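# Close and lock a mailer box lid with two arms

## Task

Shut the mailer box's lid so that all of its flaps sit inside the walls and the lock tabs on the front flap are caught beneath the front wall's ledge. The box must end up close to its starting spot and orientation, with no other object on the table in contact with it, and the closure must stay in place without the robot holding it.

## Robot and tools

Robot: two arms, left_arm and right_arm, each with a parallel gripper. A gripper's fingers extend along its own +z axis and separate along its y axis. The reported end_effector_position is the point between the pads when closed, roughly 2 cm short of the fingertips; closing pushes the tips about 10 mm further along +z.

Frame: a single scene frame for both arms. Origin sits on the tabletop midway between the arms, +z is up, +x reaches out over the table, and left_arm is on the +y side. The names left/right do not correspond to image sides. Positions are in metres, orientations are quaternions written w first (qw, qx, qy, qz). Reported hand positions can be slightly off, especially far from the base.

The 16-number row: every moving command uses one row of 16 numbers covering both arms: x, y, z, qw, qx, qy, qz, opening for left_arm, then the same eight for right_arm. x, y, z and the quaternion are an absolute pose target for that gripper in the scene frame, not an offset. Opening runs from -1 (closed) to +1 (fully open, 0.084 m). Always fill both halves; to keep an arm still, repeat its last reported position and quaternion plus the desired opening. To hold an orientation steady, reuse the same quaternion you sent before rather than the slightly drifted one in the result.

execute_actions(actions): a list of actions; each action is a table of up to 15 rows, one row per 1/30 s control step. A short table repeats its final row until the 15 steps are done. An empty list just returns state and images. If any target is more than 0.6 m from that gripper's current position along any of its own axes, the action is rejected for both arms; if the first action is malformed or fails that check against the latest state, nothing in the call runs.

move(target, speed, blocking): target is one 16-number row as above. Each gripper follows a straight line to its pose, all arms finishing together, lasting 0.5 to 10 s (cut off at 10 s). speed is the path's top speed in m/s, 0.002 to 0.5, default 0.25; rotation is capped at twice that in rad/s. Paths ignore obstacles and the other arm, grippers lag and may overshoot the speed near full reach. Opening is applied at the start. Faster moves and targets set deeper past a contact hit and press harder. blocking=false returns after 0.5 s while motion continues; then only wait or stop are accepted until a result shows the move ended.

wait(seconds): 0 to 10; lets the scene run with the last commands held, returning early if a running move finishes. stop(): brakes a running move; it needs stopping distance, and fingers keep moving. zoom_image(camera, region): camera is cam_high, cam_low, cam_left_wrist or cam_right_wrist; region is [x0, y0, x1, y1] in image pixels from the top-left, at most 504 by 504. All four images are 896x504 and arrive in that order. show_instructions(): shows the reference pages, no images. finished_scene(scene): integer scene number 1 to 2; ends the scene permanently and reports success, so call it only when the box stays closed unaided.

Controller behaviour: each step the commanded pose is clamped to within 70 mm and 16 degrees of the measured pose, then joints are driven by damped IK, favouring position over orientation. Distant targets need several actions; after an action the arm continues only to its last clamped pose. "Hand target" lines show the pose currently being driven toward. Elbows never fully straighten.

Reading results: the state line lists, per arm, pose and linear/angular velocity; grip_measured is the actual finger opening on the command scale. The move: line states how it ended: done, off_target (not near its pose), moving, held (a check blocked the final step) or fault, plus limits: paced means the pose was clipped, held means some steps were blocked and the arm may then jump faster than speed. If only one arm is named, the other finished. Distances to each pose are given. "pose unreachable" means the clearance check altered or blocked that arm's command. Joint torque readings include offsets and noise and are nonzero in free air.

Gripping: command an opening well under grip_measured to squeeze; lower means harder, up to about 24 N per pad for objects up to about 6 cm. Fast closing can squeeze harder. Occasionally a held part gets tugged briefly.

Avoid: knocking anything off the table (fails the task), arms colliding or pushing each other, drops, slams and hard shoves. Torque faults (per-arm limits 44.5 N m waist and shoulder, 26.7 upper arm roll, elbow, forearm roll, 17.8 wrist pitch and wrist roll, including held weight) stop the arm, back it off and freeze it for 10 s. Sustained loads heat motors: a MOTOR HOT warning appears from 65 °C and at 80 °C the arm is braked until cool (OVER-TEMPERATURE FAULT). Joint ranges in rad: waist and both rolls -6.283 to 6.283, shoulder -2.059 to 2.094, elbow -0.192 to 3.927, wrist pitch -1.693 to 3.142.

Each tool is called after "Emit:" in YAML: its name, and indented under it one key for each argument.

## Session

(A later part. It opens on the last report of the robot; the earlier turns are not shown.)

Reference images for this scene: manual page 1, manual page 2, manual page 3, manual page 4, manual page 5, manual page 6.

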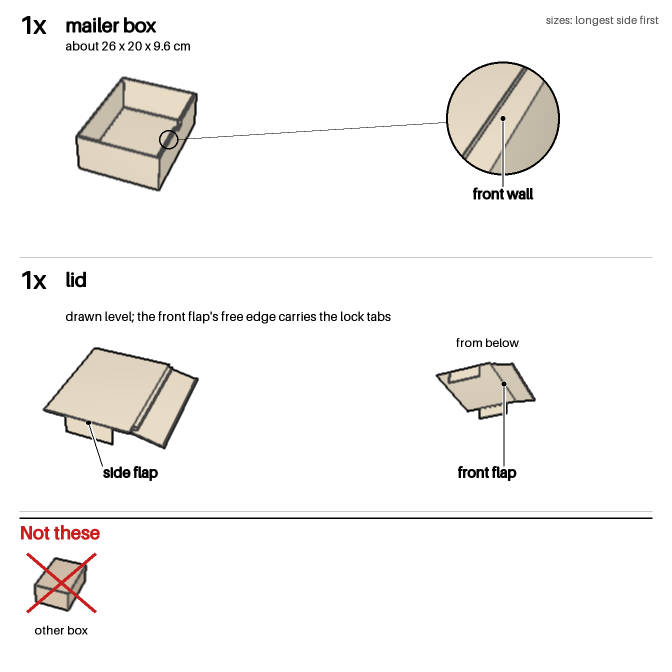

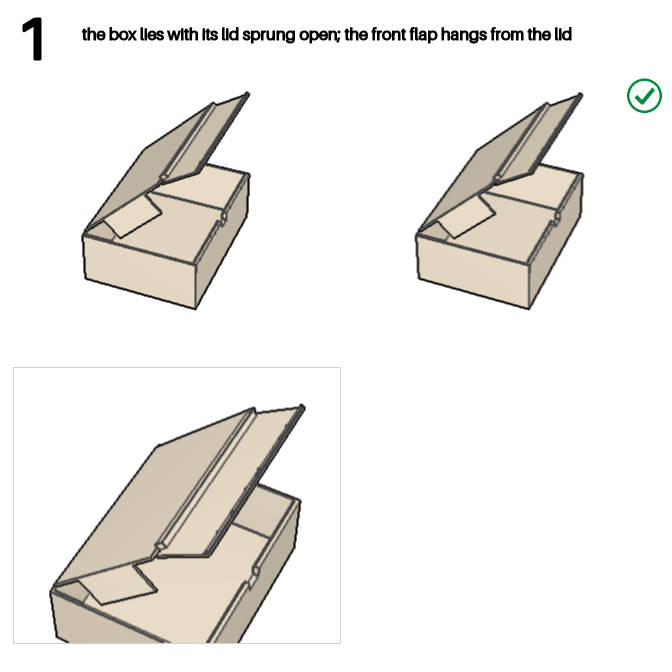

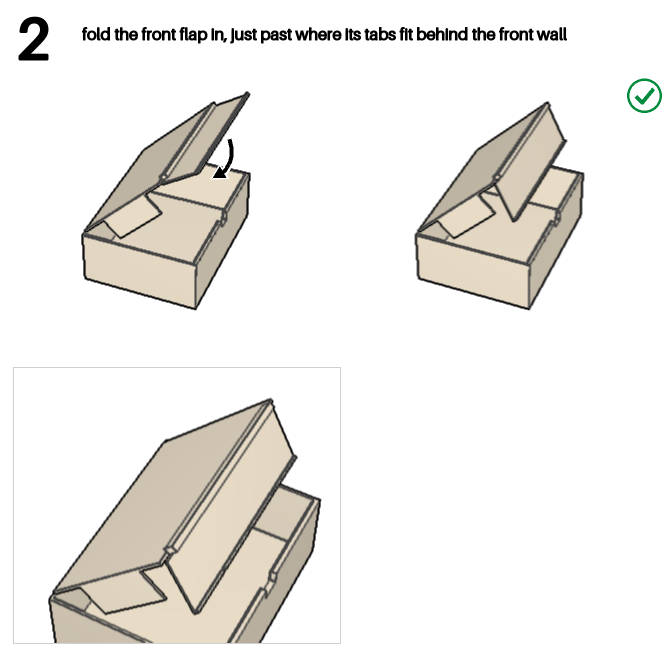

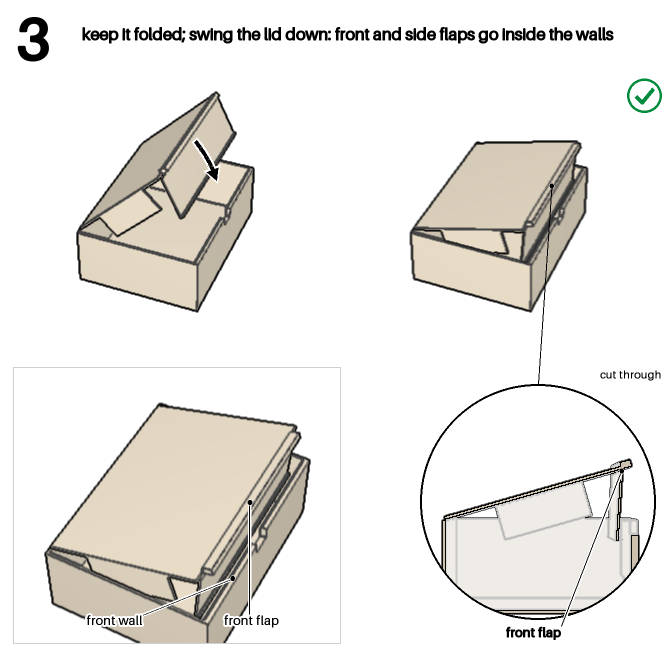

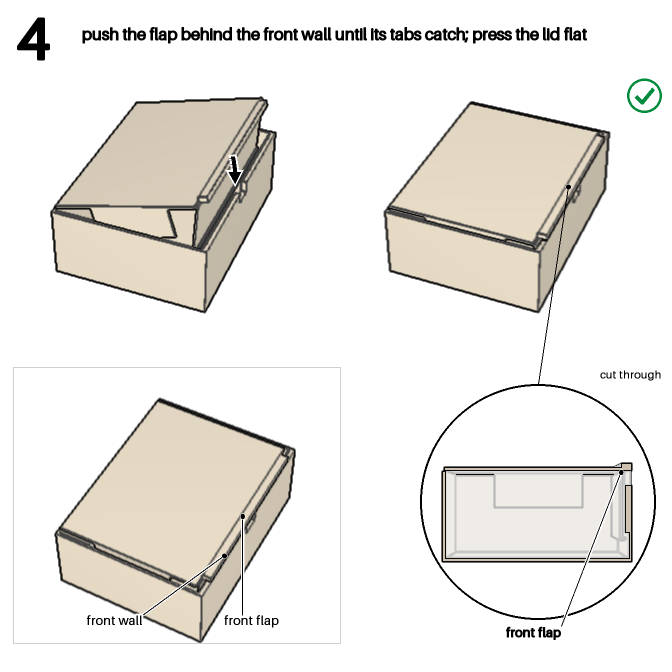

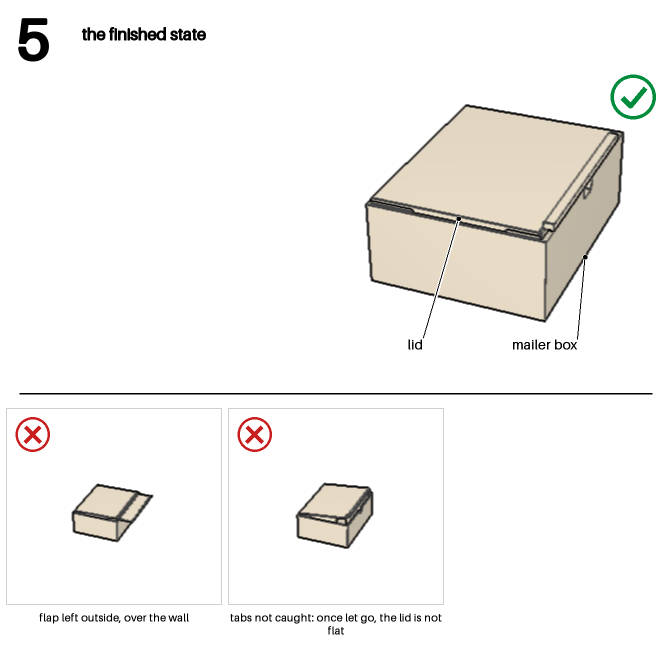

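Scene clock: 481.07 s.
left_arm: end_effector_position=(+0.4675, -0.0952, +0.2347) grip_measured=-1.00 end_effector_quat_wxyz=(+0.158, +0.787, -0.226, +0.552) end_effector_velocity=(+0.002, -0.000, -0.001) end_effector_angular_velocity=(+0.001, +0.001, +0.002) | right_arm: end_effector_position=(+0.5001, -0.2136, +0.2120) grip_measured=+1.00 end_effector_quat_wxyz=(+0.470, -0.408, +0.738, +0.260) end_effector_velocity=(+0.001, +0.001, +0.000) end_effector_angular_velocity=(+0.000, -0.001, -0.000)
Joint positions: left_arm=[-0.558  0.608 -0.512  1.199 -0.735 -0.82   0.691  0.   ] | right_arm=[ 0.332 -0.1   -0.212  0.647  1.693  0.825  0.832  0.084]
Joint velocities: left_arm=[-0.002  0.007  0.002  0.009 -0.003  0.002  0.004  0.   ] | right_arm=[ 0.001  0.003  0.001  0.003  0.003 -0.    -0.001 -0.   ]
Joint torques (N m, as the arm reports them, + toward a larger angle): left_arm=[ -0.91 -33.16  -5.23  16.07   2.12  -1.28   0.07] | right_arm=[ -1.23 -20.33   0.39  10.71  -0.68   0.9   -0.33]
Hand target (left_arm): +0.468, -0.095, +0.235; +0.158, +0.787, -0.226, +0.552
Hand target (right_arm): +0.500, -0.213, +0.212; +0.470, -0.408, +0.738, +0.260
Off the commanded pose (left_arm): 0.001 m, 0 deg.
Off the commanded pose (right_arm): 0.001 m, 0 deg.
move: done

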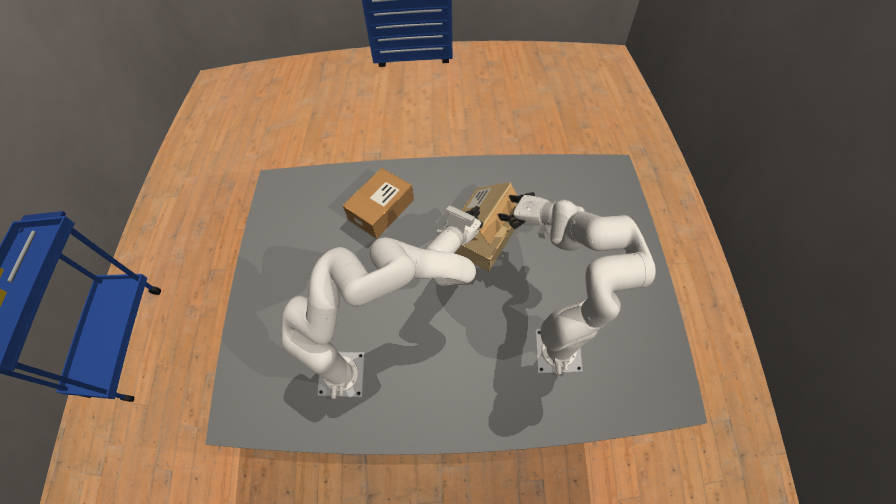

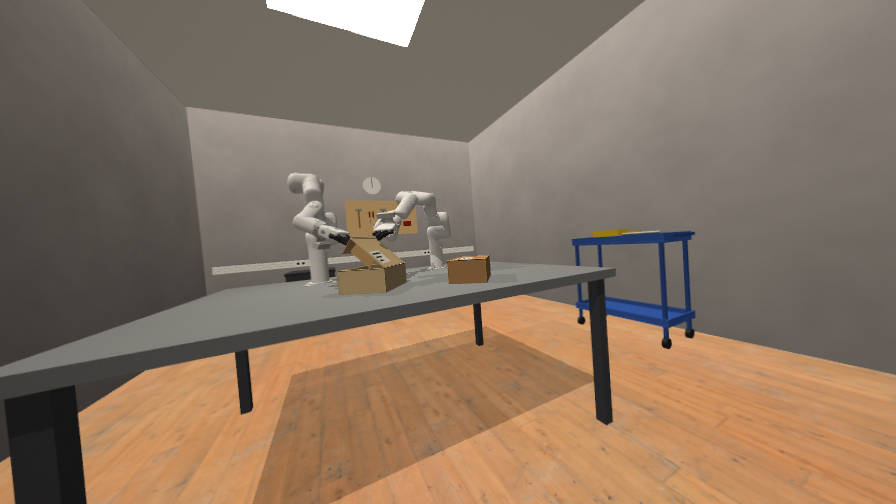

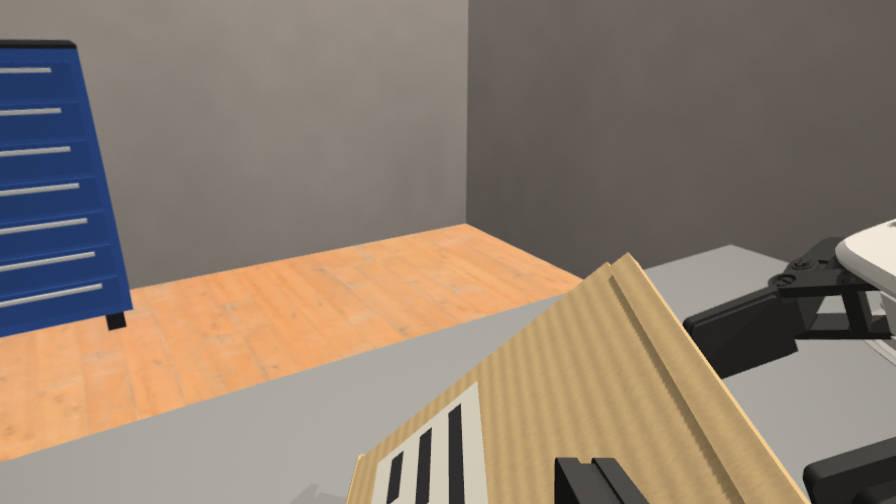

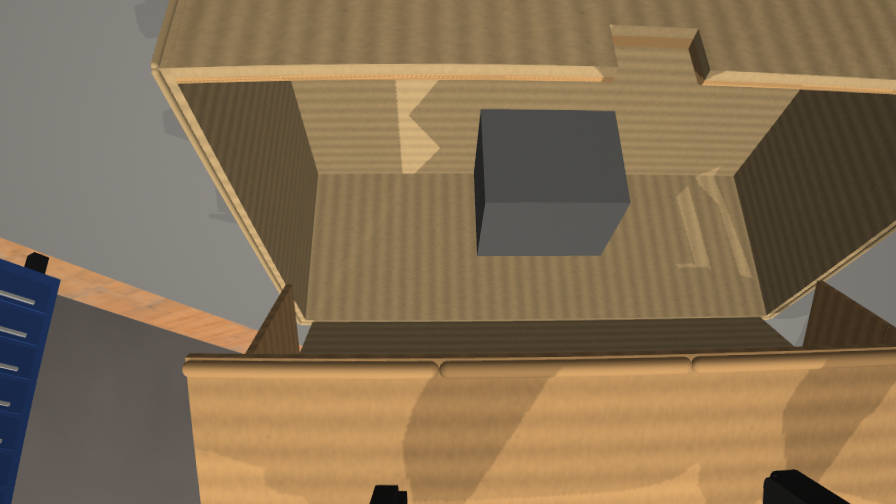

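Emit:
move:
  target: [0.457,-0.112,0.208,0.158,0.787,-0.226,0.552,-1,0.488,-0.232,0.168,-0.470,0.408,-0.737,-0.260,1]
  speed: 0.03

Emit:
move:
  target: [0.452,-0.12,0.182,0.158,0.787,-0.226,0.552,-1,0.485,-0.237,0.142,-0.470,0.408,-0.737,-0.260,1]
  speed: 0.025

Scene clock: 496.87 s.
left_arm: end_effector_position=(+0.4570, -0.1118, +0.2082) grip_measured=-1.00 end_effector_quat_wxyz=(+0.158, +0.787, -0.226, +0.552) end_effector_velocity=(+0.001, -0.000, -0.001) end_effector_angular_velocity=(-0.001, -0.000, +0.002) | right_arm: end_effector_position=(+0.4880, -0.2318, +0.1684) grip_measured=+1.00 end_effector_quat_wxyz=(+0.471, -0.408, +0.738, +0.260) end_effector_velocity=(+0.000, -0.000, -0.001) end_effector_angular_velocity=(+0.002, -0.003, +0.000)
Joint positions: left_arm=[-0.607  0.694 -0.505  1.242 -0.727 -0.879  0.685  0.   ] | right_arm=[ 0.3   -0.021 -0.249  0.602  1.746  0.899  0.684  0.084]
Joint velocities: left_arm=[-0.001  0.004  0.     0.004  0.    -0.002 -0.     0.   ] | right_arm=[-0.002  0.004 -0.001 -0.001  0.005  0.006 -0.009 -0.   ]
Joint torques (N m, as the arm reports them, + toward a larger angle): left_arm=[ -1.   -34.36  -5.64  15.55   2.14  -1.19   0.06] | right_arm=[ -1.3  -21.3   -0.02   9.91  -0.42   0.91  -0.39]
Hand target (left_arm): +0.457, -0.112, +0.208; +0.158, +0.787, -0.226, +0.552
Hand target (right_arm): +0.488, -0.232, +0.168; +0.470, -0.408, +0.738, +0.260
Off the commanded pose (left_arm): 0.000 m, 0 deg.
Off the commanded pose (right_arm): 0.000 m, 0 deg.
move: done

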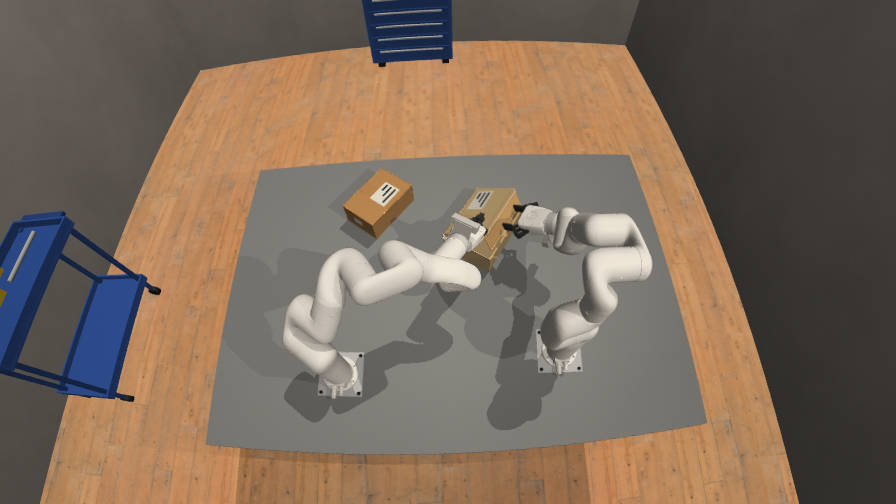

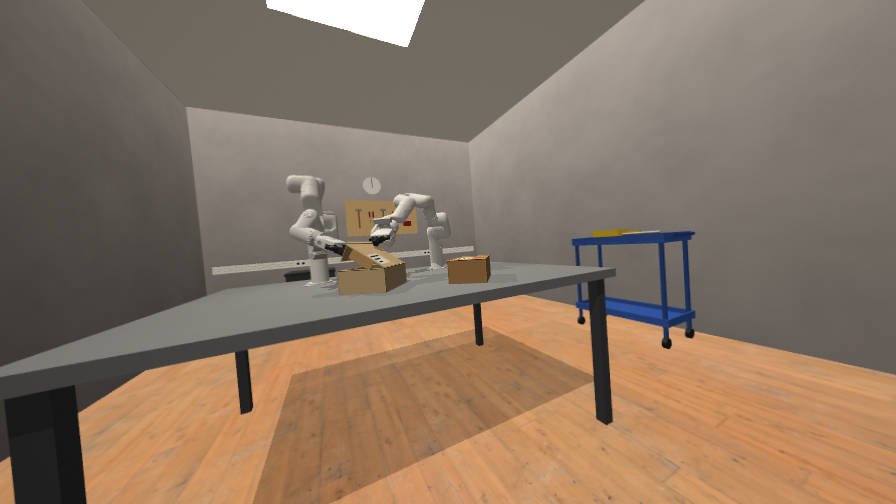

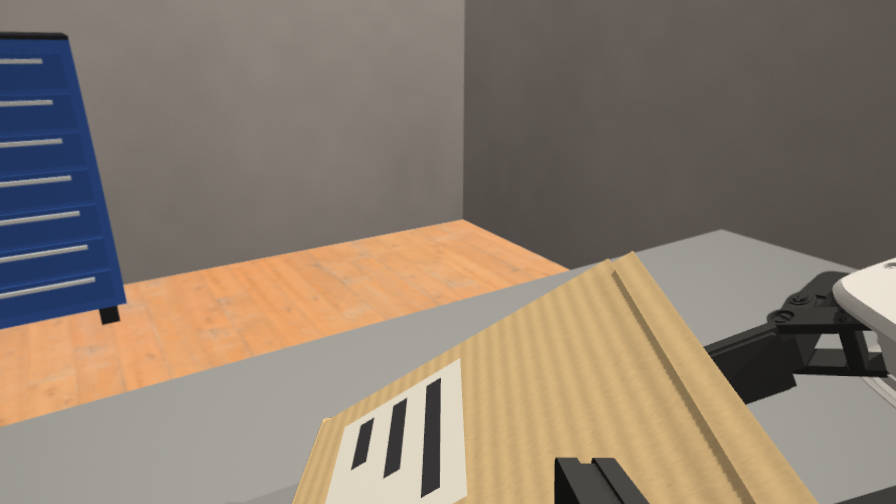

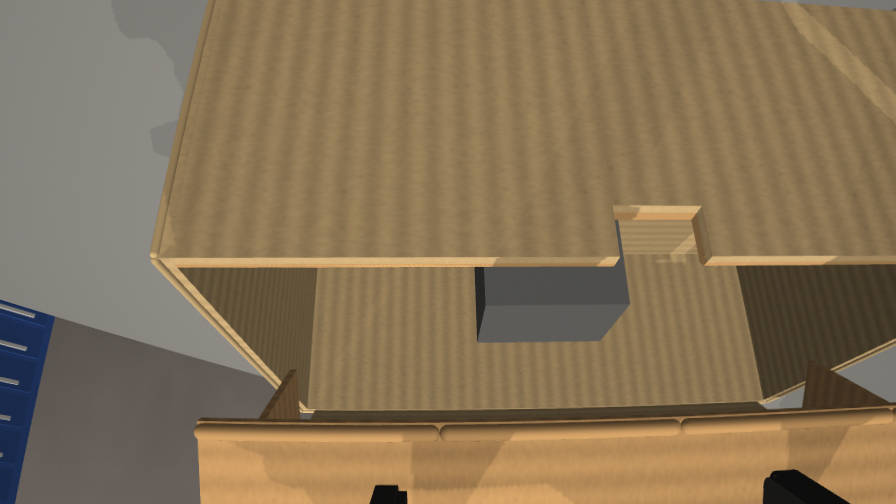

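Scene clock: 498.30 s.
left_arm: end_effector_position=(+0.4520, -0.1199, +0.1823) grip_measured=-1.00 end_effector_quat_wxyz=(+0.158, +0.787, -0.226, +0.552) end_effector_velocity=(+0.000, -0.000, -0.000) end_effector_angular_velocity=(-0.002, -0.003, +0.001) | right_arm: end_effector_position=(+0.4850, -0.2370, +0.1423) grip_measured=+1.00 end_effector_quat_wxyz=(+0.470, -0.408, +0.738, +0.260) end_effector_velocity=(+0.000, -0.001, -0.002) end_effector_angular_velocity=(-0.002, -0.002, -0.001)
Joint positions: left_arm=[-0.63   0.769 -0.498  1.269 -0.695 -0.924  0.663  0.   ] | right_arm=[ 0.288  0.05  -0.261  0.597  1.787  0.941  0.6    0.084]
Joint velocities: left_arm=[-0.001  0.004  0.     0.004  0.003 -0.004 -0.001  0.   ] | right_arm=[-0.     0.005 -0.002  0.001  0.003  0.002 -0.007  0.   ]
Joint torques (N m, as the arm reports them, + toward a larger angle): left_arm=[ -1.07 -35.29  -5.94  14.94   2.18  -1.29   0.17] | right_arm=[ -1.27 -22.11  -0.3    9.16  -0.46   0.99  -0.41]
Hand target (left_arm): +0.452, -0.120, +0.182; +0.158, +0.787, -0.226, +0.552
Hand target (right_arm): +0.485, -0.237, +0.142; +0.470, -0.408, +0.738, +0.260
Off the commanded pose (left_arm): 0.000 m, 0 deg.
Off the commanded pose (right_arm): 0.000 m, 0 deg.
move: done

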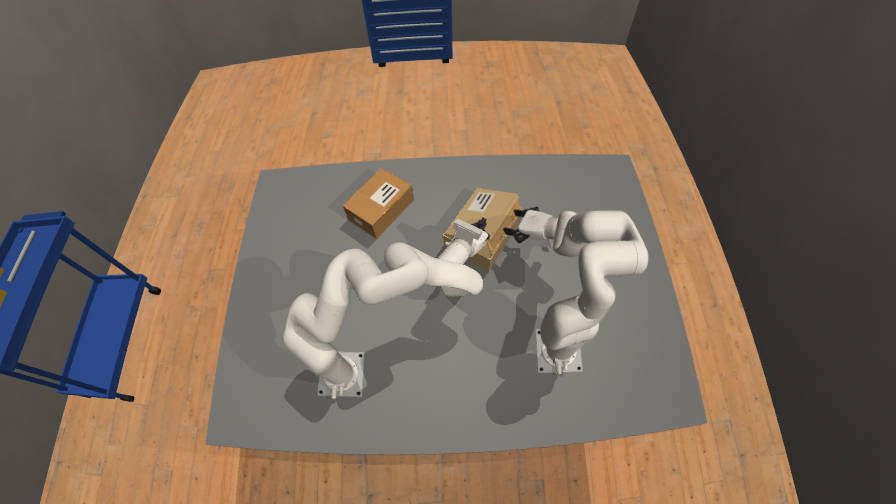

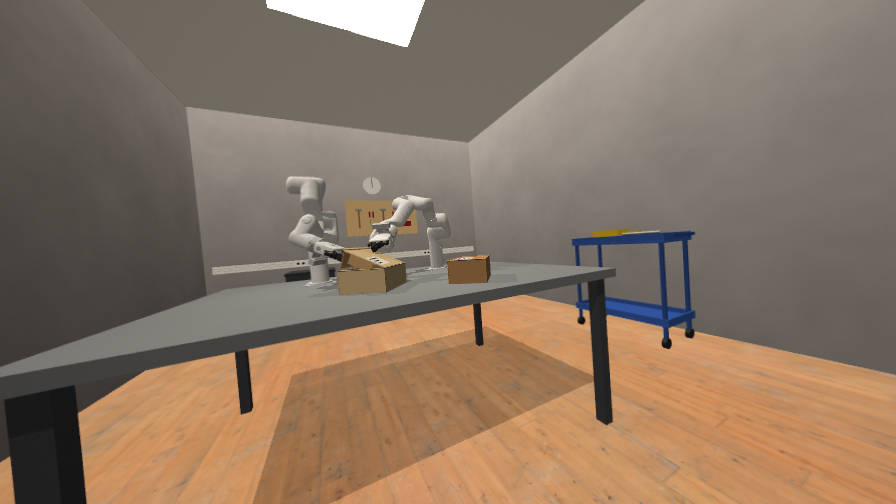

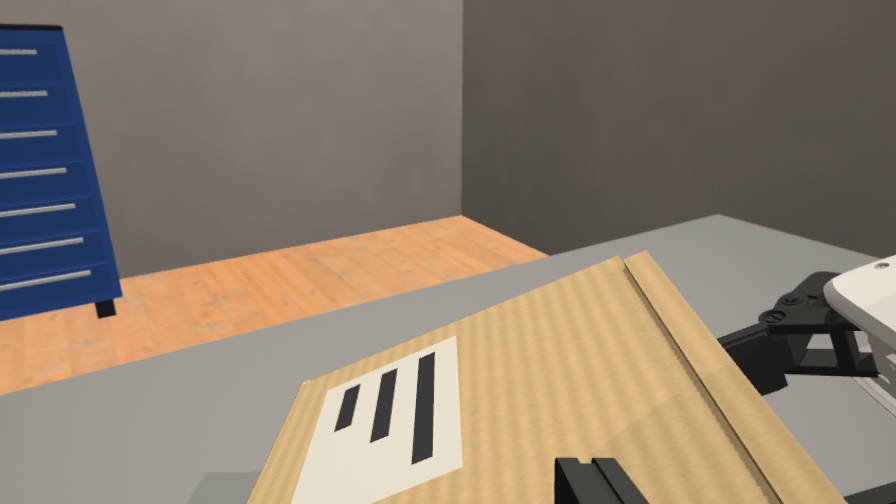

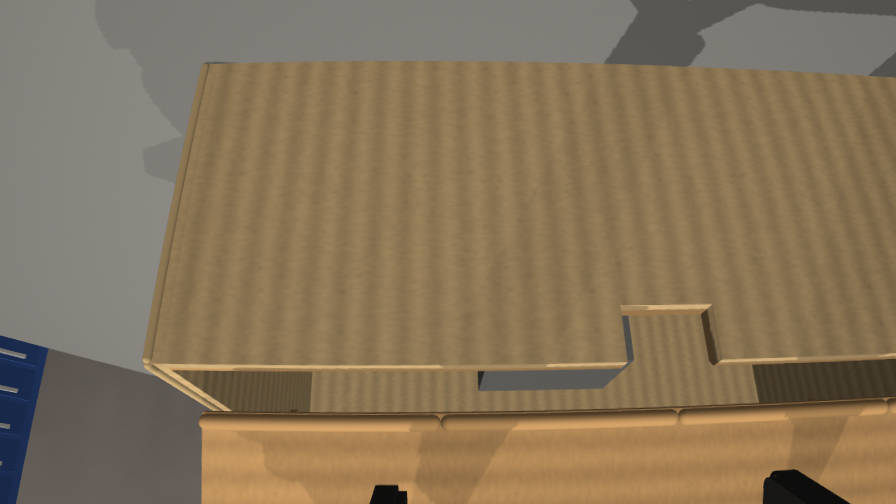

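Emit:
move:
  target: [0.449,-0.125,0.165,0.158,0.787,-0.226,0.552,-1,0.485,-0.237,0.128,-0.470,0.408,-0.737,-0.260,1]
  speed: 0.02

Emit:
zoom_image:
  camera: "cam_right_wrist"
  region: [392,250,896,504]

Scene clock: 505.27 s.
left_arm: end_effector_position=(+0.4506, -0.1250, +0.1707) grip_measured=-1.00 end_effector_quat_wxyz=(+0.159, +0.785, -0.224, +0.556) end_effector_velocity=(-0.000, -0.000, -0.004) end_effector_angular_velocity=(+0.002, +0.002, +0.000) | right_arm: end_effector_position=(+0.4850, -0.2370, +0.1283) grip_measured=+1.00 end_effector_quat_wxyz=(+0.470, -0.408, +0.738, +0.260) end_effector_velocity=(+0.001, -0.000, -0.002) end_effector_angular_velocity=(+0.001, -0.003, -0.002)
Joint positions: left_arm=[-0.645  0.814 -0.493  1.294 -0.675 -0.954  0.65   0.   ] | right_arm=[ 0.285  0.095 -0.262  0.602  1.815  0.961  0.557  0.084]
Joint velocities: left_arm=[-0.     0.01  -0.001  0.003  0.003 -0.004 -0.001  0.   ] | right_arm=[-0.001  0.007 -0.001  0.002  0.007  0.004 -0.008 -0.   ]
Joint torques (N m, as the arm reports them, + toward a larger angle): left_arm=[ -3.03 -16.43  -5.55   5.56   1.34   4.32   0.84] | right_arm=[ -1.44 -23.22  -0.7    8.79  -0.37   0.97  -0.39]
Hand target (left_arm): +0.449, -0.125, +0.165; +0.158, +0.787, -0.226, +0.552
Hand target (right_arm): +0.485, -0.237, +0.128; +0.470, -0.408, +0.738, +0.260
Off the commanded pose (left_arm): 0.006 m, 1 deg.
Off the commanded pose (right_arm): 0.000 m, 0 deg.
move: off_target (left_arm)

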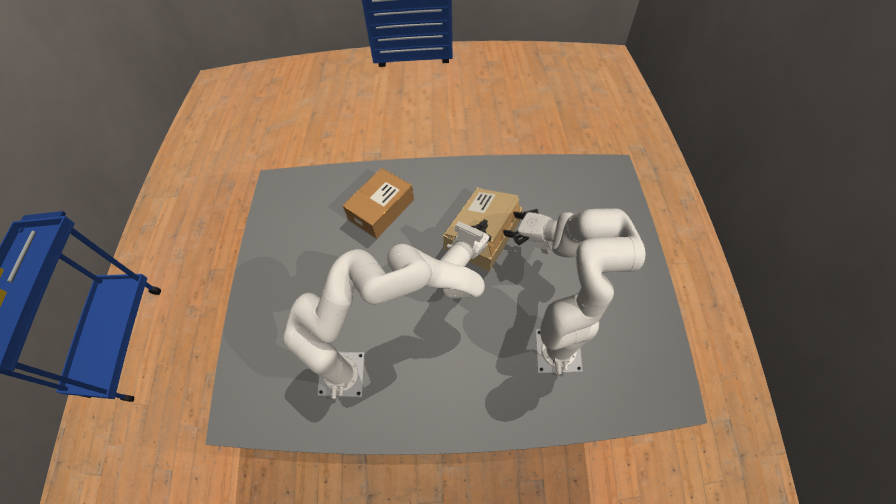

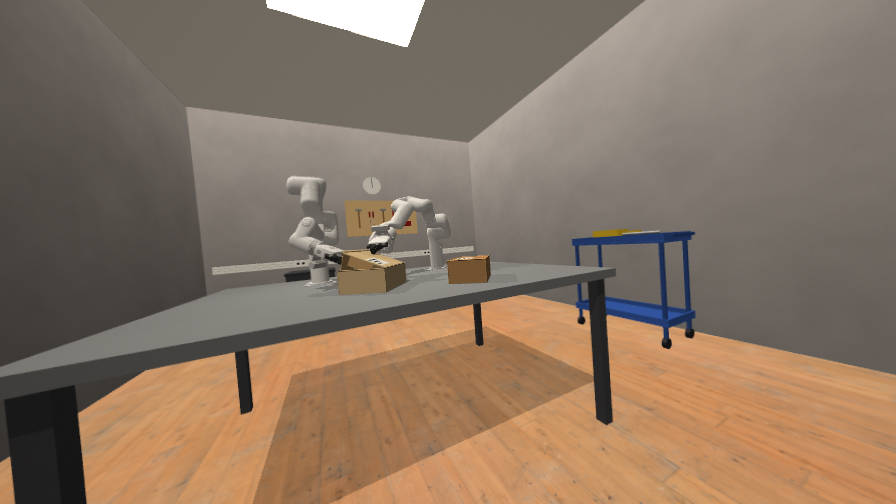

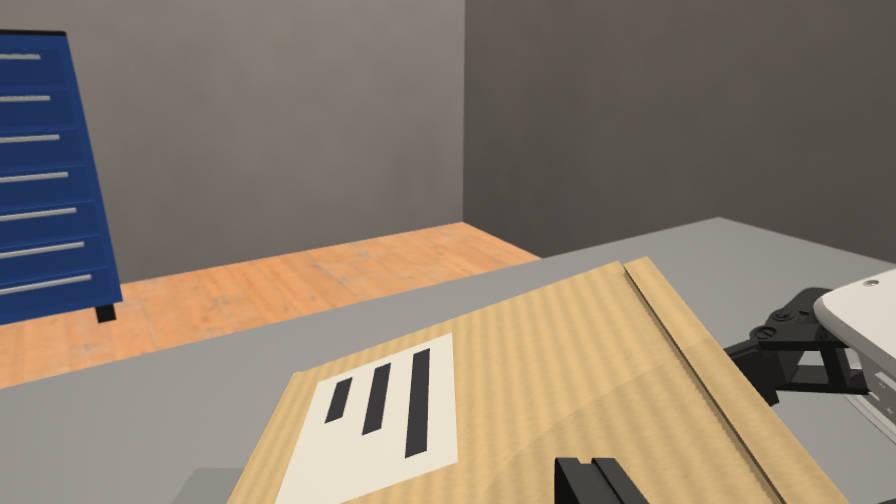

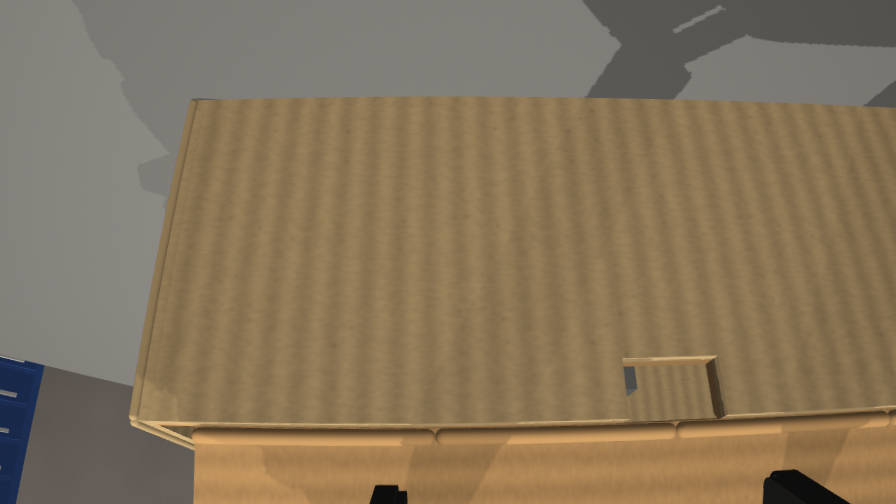

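Region (392, 250, 896, 504) of cam_right_wrist's 896x504 image, scaled by 1.000; it fills the top 254 rows of this view, and the rest is white.

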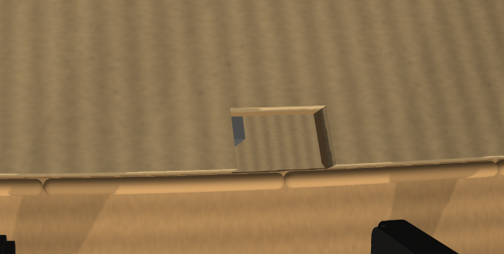

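Emit:
move:
  target: [0.450,-0.124,0.176,0.158,0.787,-0.226,0.552,-1,0.489,-0.230,0.126,-0.470,0.408,-0.737,-0.260,1]
  speed: 0.01

Emit:
move:
  target: [0.449,-0.126,0.164,0.158,0.787,-0.226,0.552,-1,0.489,-0.230,0.124,-0.470,0.408,-0.737,-0.260,1]
  speed: 0.01

Scene clock: 511.57 s.
left_arm: end_effector_position=(+0.4486, -0.1243, +0.1732) grip_measured=-1.00 end_effector_quat_wxyz=(+0.158, +0.788, -0.227, +0.550) end_effector_velocity=(-0.001, -0.003, +0.005) end_effector_angular_velocity=(-0.006, -0.004, -0.004) | right_arm: end_effector_position=(+0.4888, -0.2295, +0.1260) grip_measured=+1.00 end_effector_quat_wxyz=(+0.470, -0.409, +0.737, +0.261) end_effector_velocity=(+0.000, -0.002, -0.000) end_effector_angular_velocity=(+0.000, +0.001, -0.006)
Joint positions: left_arm=[-0.643  0.793 -0.496  1.283 -0.694 -0.932  0.663  0.   ] | right_arm=[ 0.297  0.113 -0.25   0.617  1.839  0.955  0.552  0.084]
Joint velocities: left_arm=[-0.002 -0.005 -0.003  0.004  0.001  0.001  0.001  0.   ] | right_arm=[-0.003  0.    -0.001 -0.001  0.002 -0.    -0.     0.   ]
Joint torques (N m, as the arm reports them, + toward a larger angle): left_arm=[ -2.3  -32.9   -7.39  12.96   2.26  -0.25   0.17] | right_arm=[ -0.68 -23.54   0.21   9.05  -0.57   1.26  -0.38]
Hand target (left_arm): +0.450, -0.124, +0.176; +0.158, +0.787, -0.226, +0.552
Hand target (right_arm): +0.489, -0.230, +0.126; +0.470, -0.408, +0.738, +0.260
Off the commanded pose (left_arm): 0.003 m, 0 deg.
Off the commanded pose (right_arm): 0.001 m, 0 deg.
move: done

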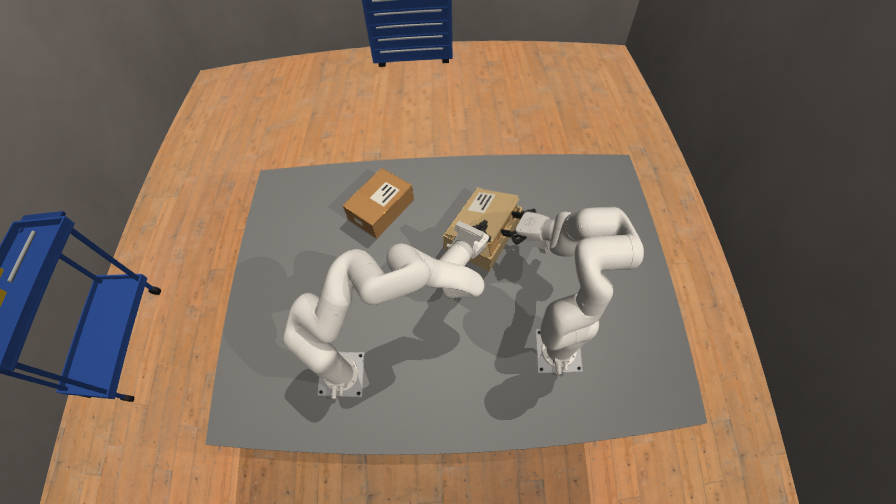

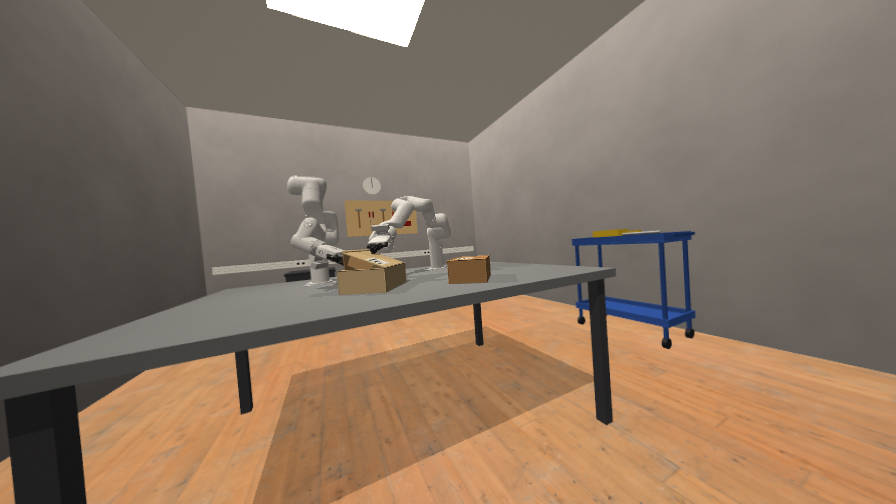

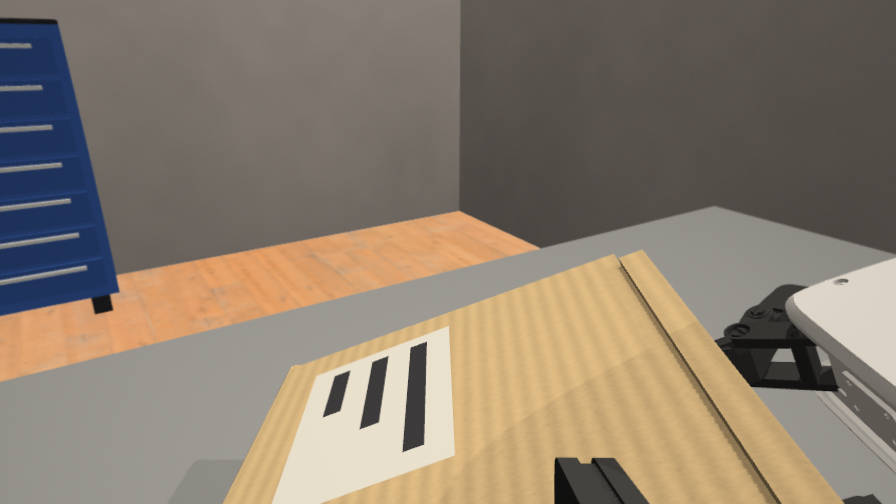

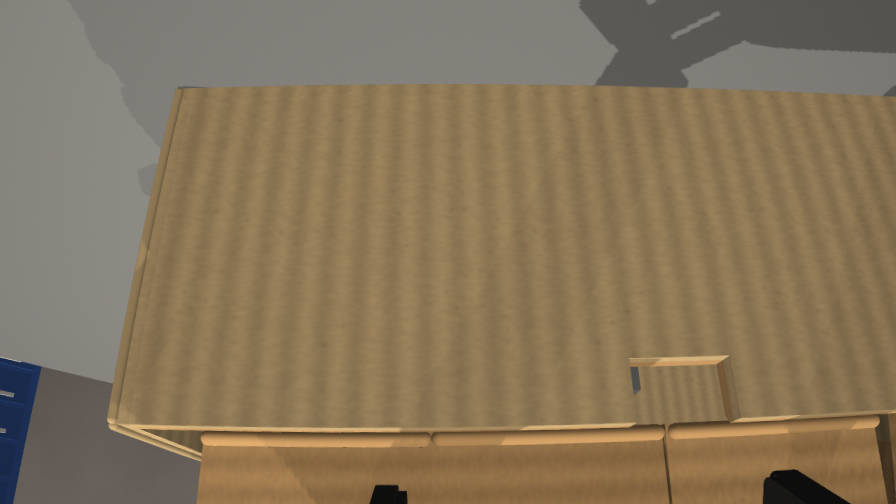

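Scene clock: 512.73 s.
left_arm: end_effector_position=(+0.4497, -0.1259, +0.1700) grip_measured=-1.00 end_effector_quat_wxyz=(+0.158, +0.784, -0.224, +0.557) end_effector_velocity=(-0.001, -0.000, +0.001) end_effector_angular_velocity=(-0.000, -0.007, -0.000) | right_arm: end_effector_position=(+0.4890, -0.2300, +0.1240) grip_measured=+1.00 end_effector_quat_wxyz=(+0.470, -0.408, +0.738, +0.260) end_effector_velocity=(-0.000, +0.001, -0.000) end_effector_angular_velocity=(+0.000, -0.001, +0.002)
Joint positions: left_arm=[-0.648  0.818 -0.493  1.297 -0.676 -0.958  0.652  0.   ] | right_arm=[ 0.296  0.119 -0.251  0.618  1.843  0.957  0.546  0.084]
Joint velocities: left_arm=[-0.002  0.003 -0.001 -0.001  0.004 -0.01   0.     0.   ] | right_arm=[ 0.001  0.001  0.001  0.     0.002  0.001 -0.002  0.   ]
Joint torques (N m, as the arm reports them, + toward a larger angle): left_arm=[ -2.47 -12.31  -3.96   4.93   0.85   5.65   0.68] | right_arm=[ -0.91 -23.25   0.15   9.08  -0.34   1.25  -0.34]
Hand target (left_arm): +0.449, -0.126, +0.164; +0.158, +0.787, -0.226, +0.552
Hand target (right_arm): +0.489, -0.230, +0.124; +0.470, -0.408, +0.738, +0.260
Off the commanded pose (left_arm): 0.006 m, 1 deg.
Off the commanded pose (right_arm): 0.000 m, 0 deg.
move: off_target (left_arm)

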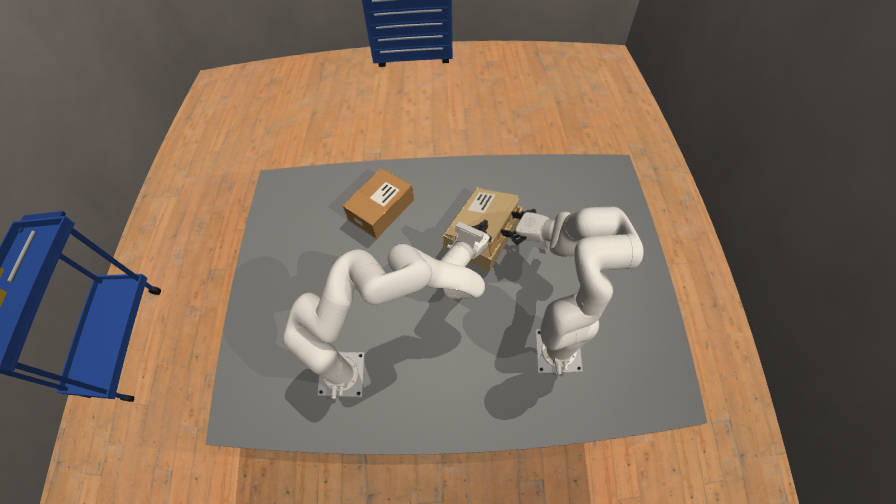

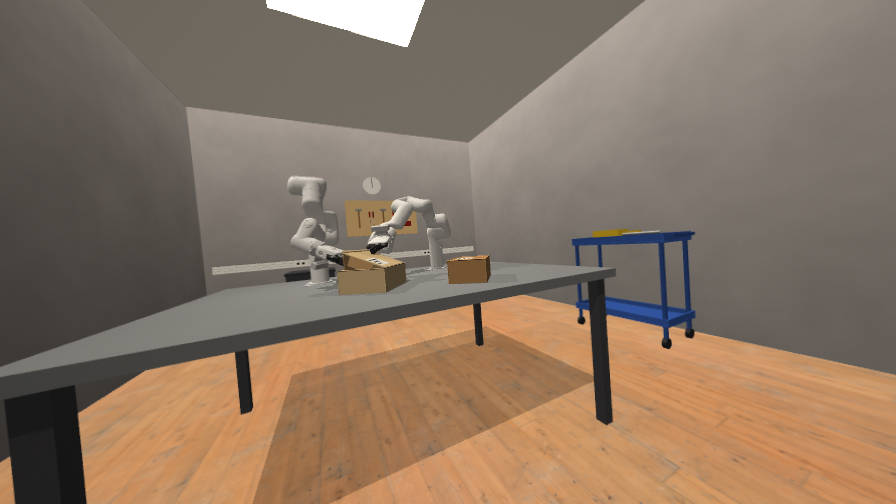

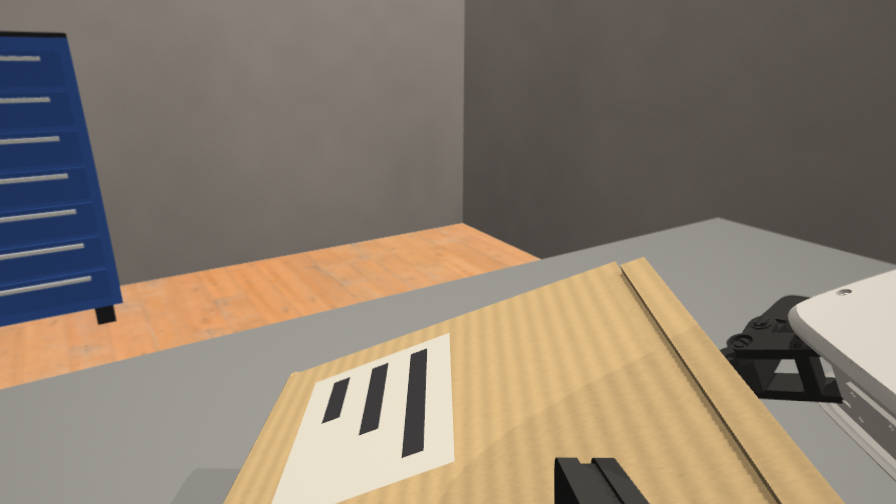

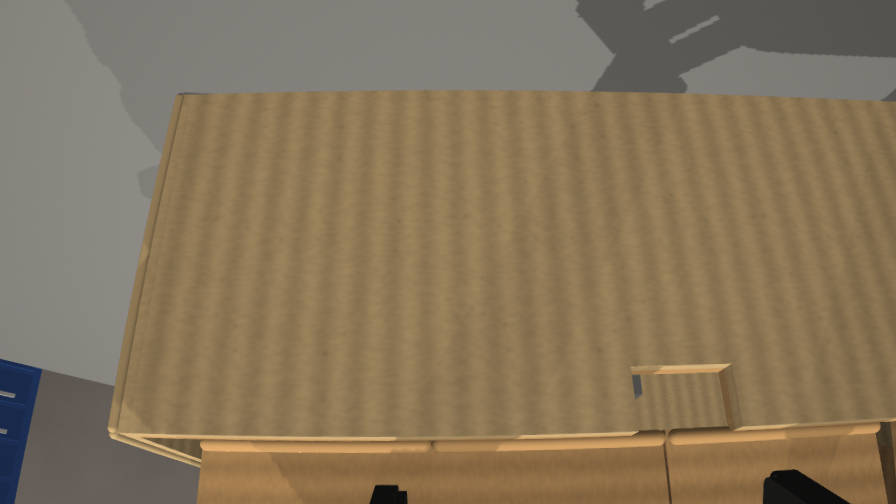

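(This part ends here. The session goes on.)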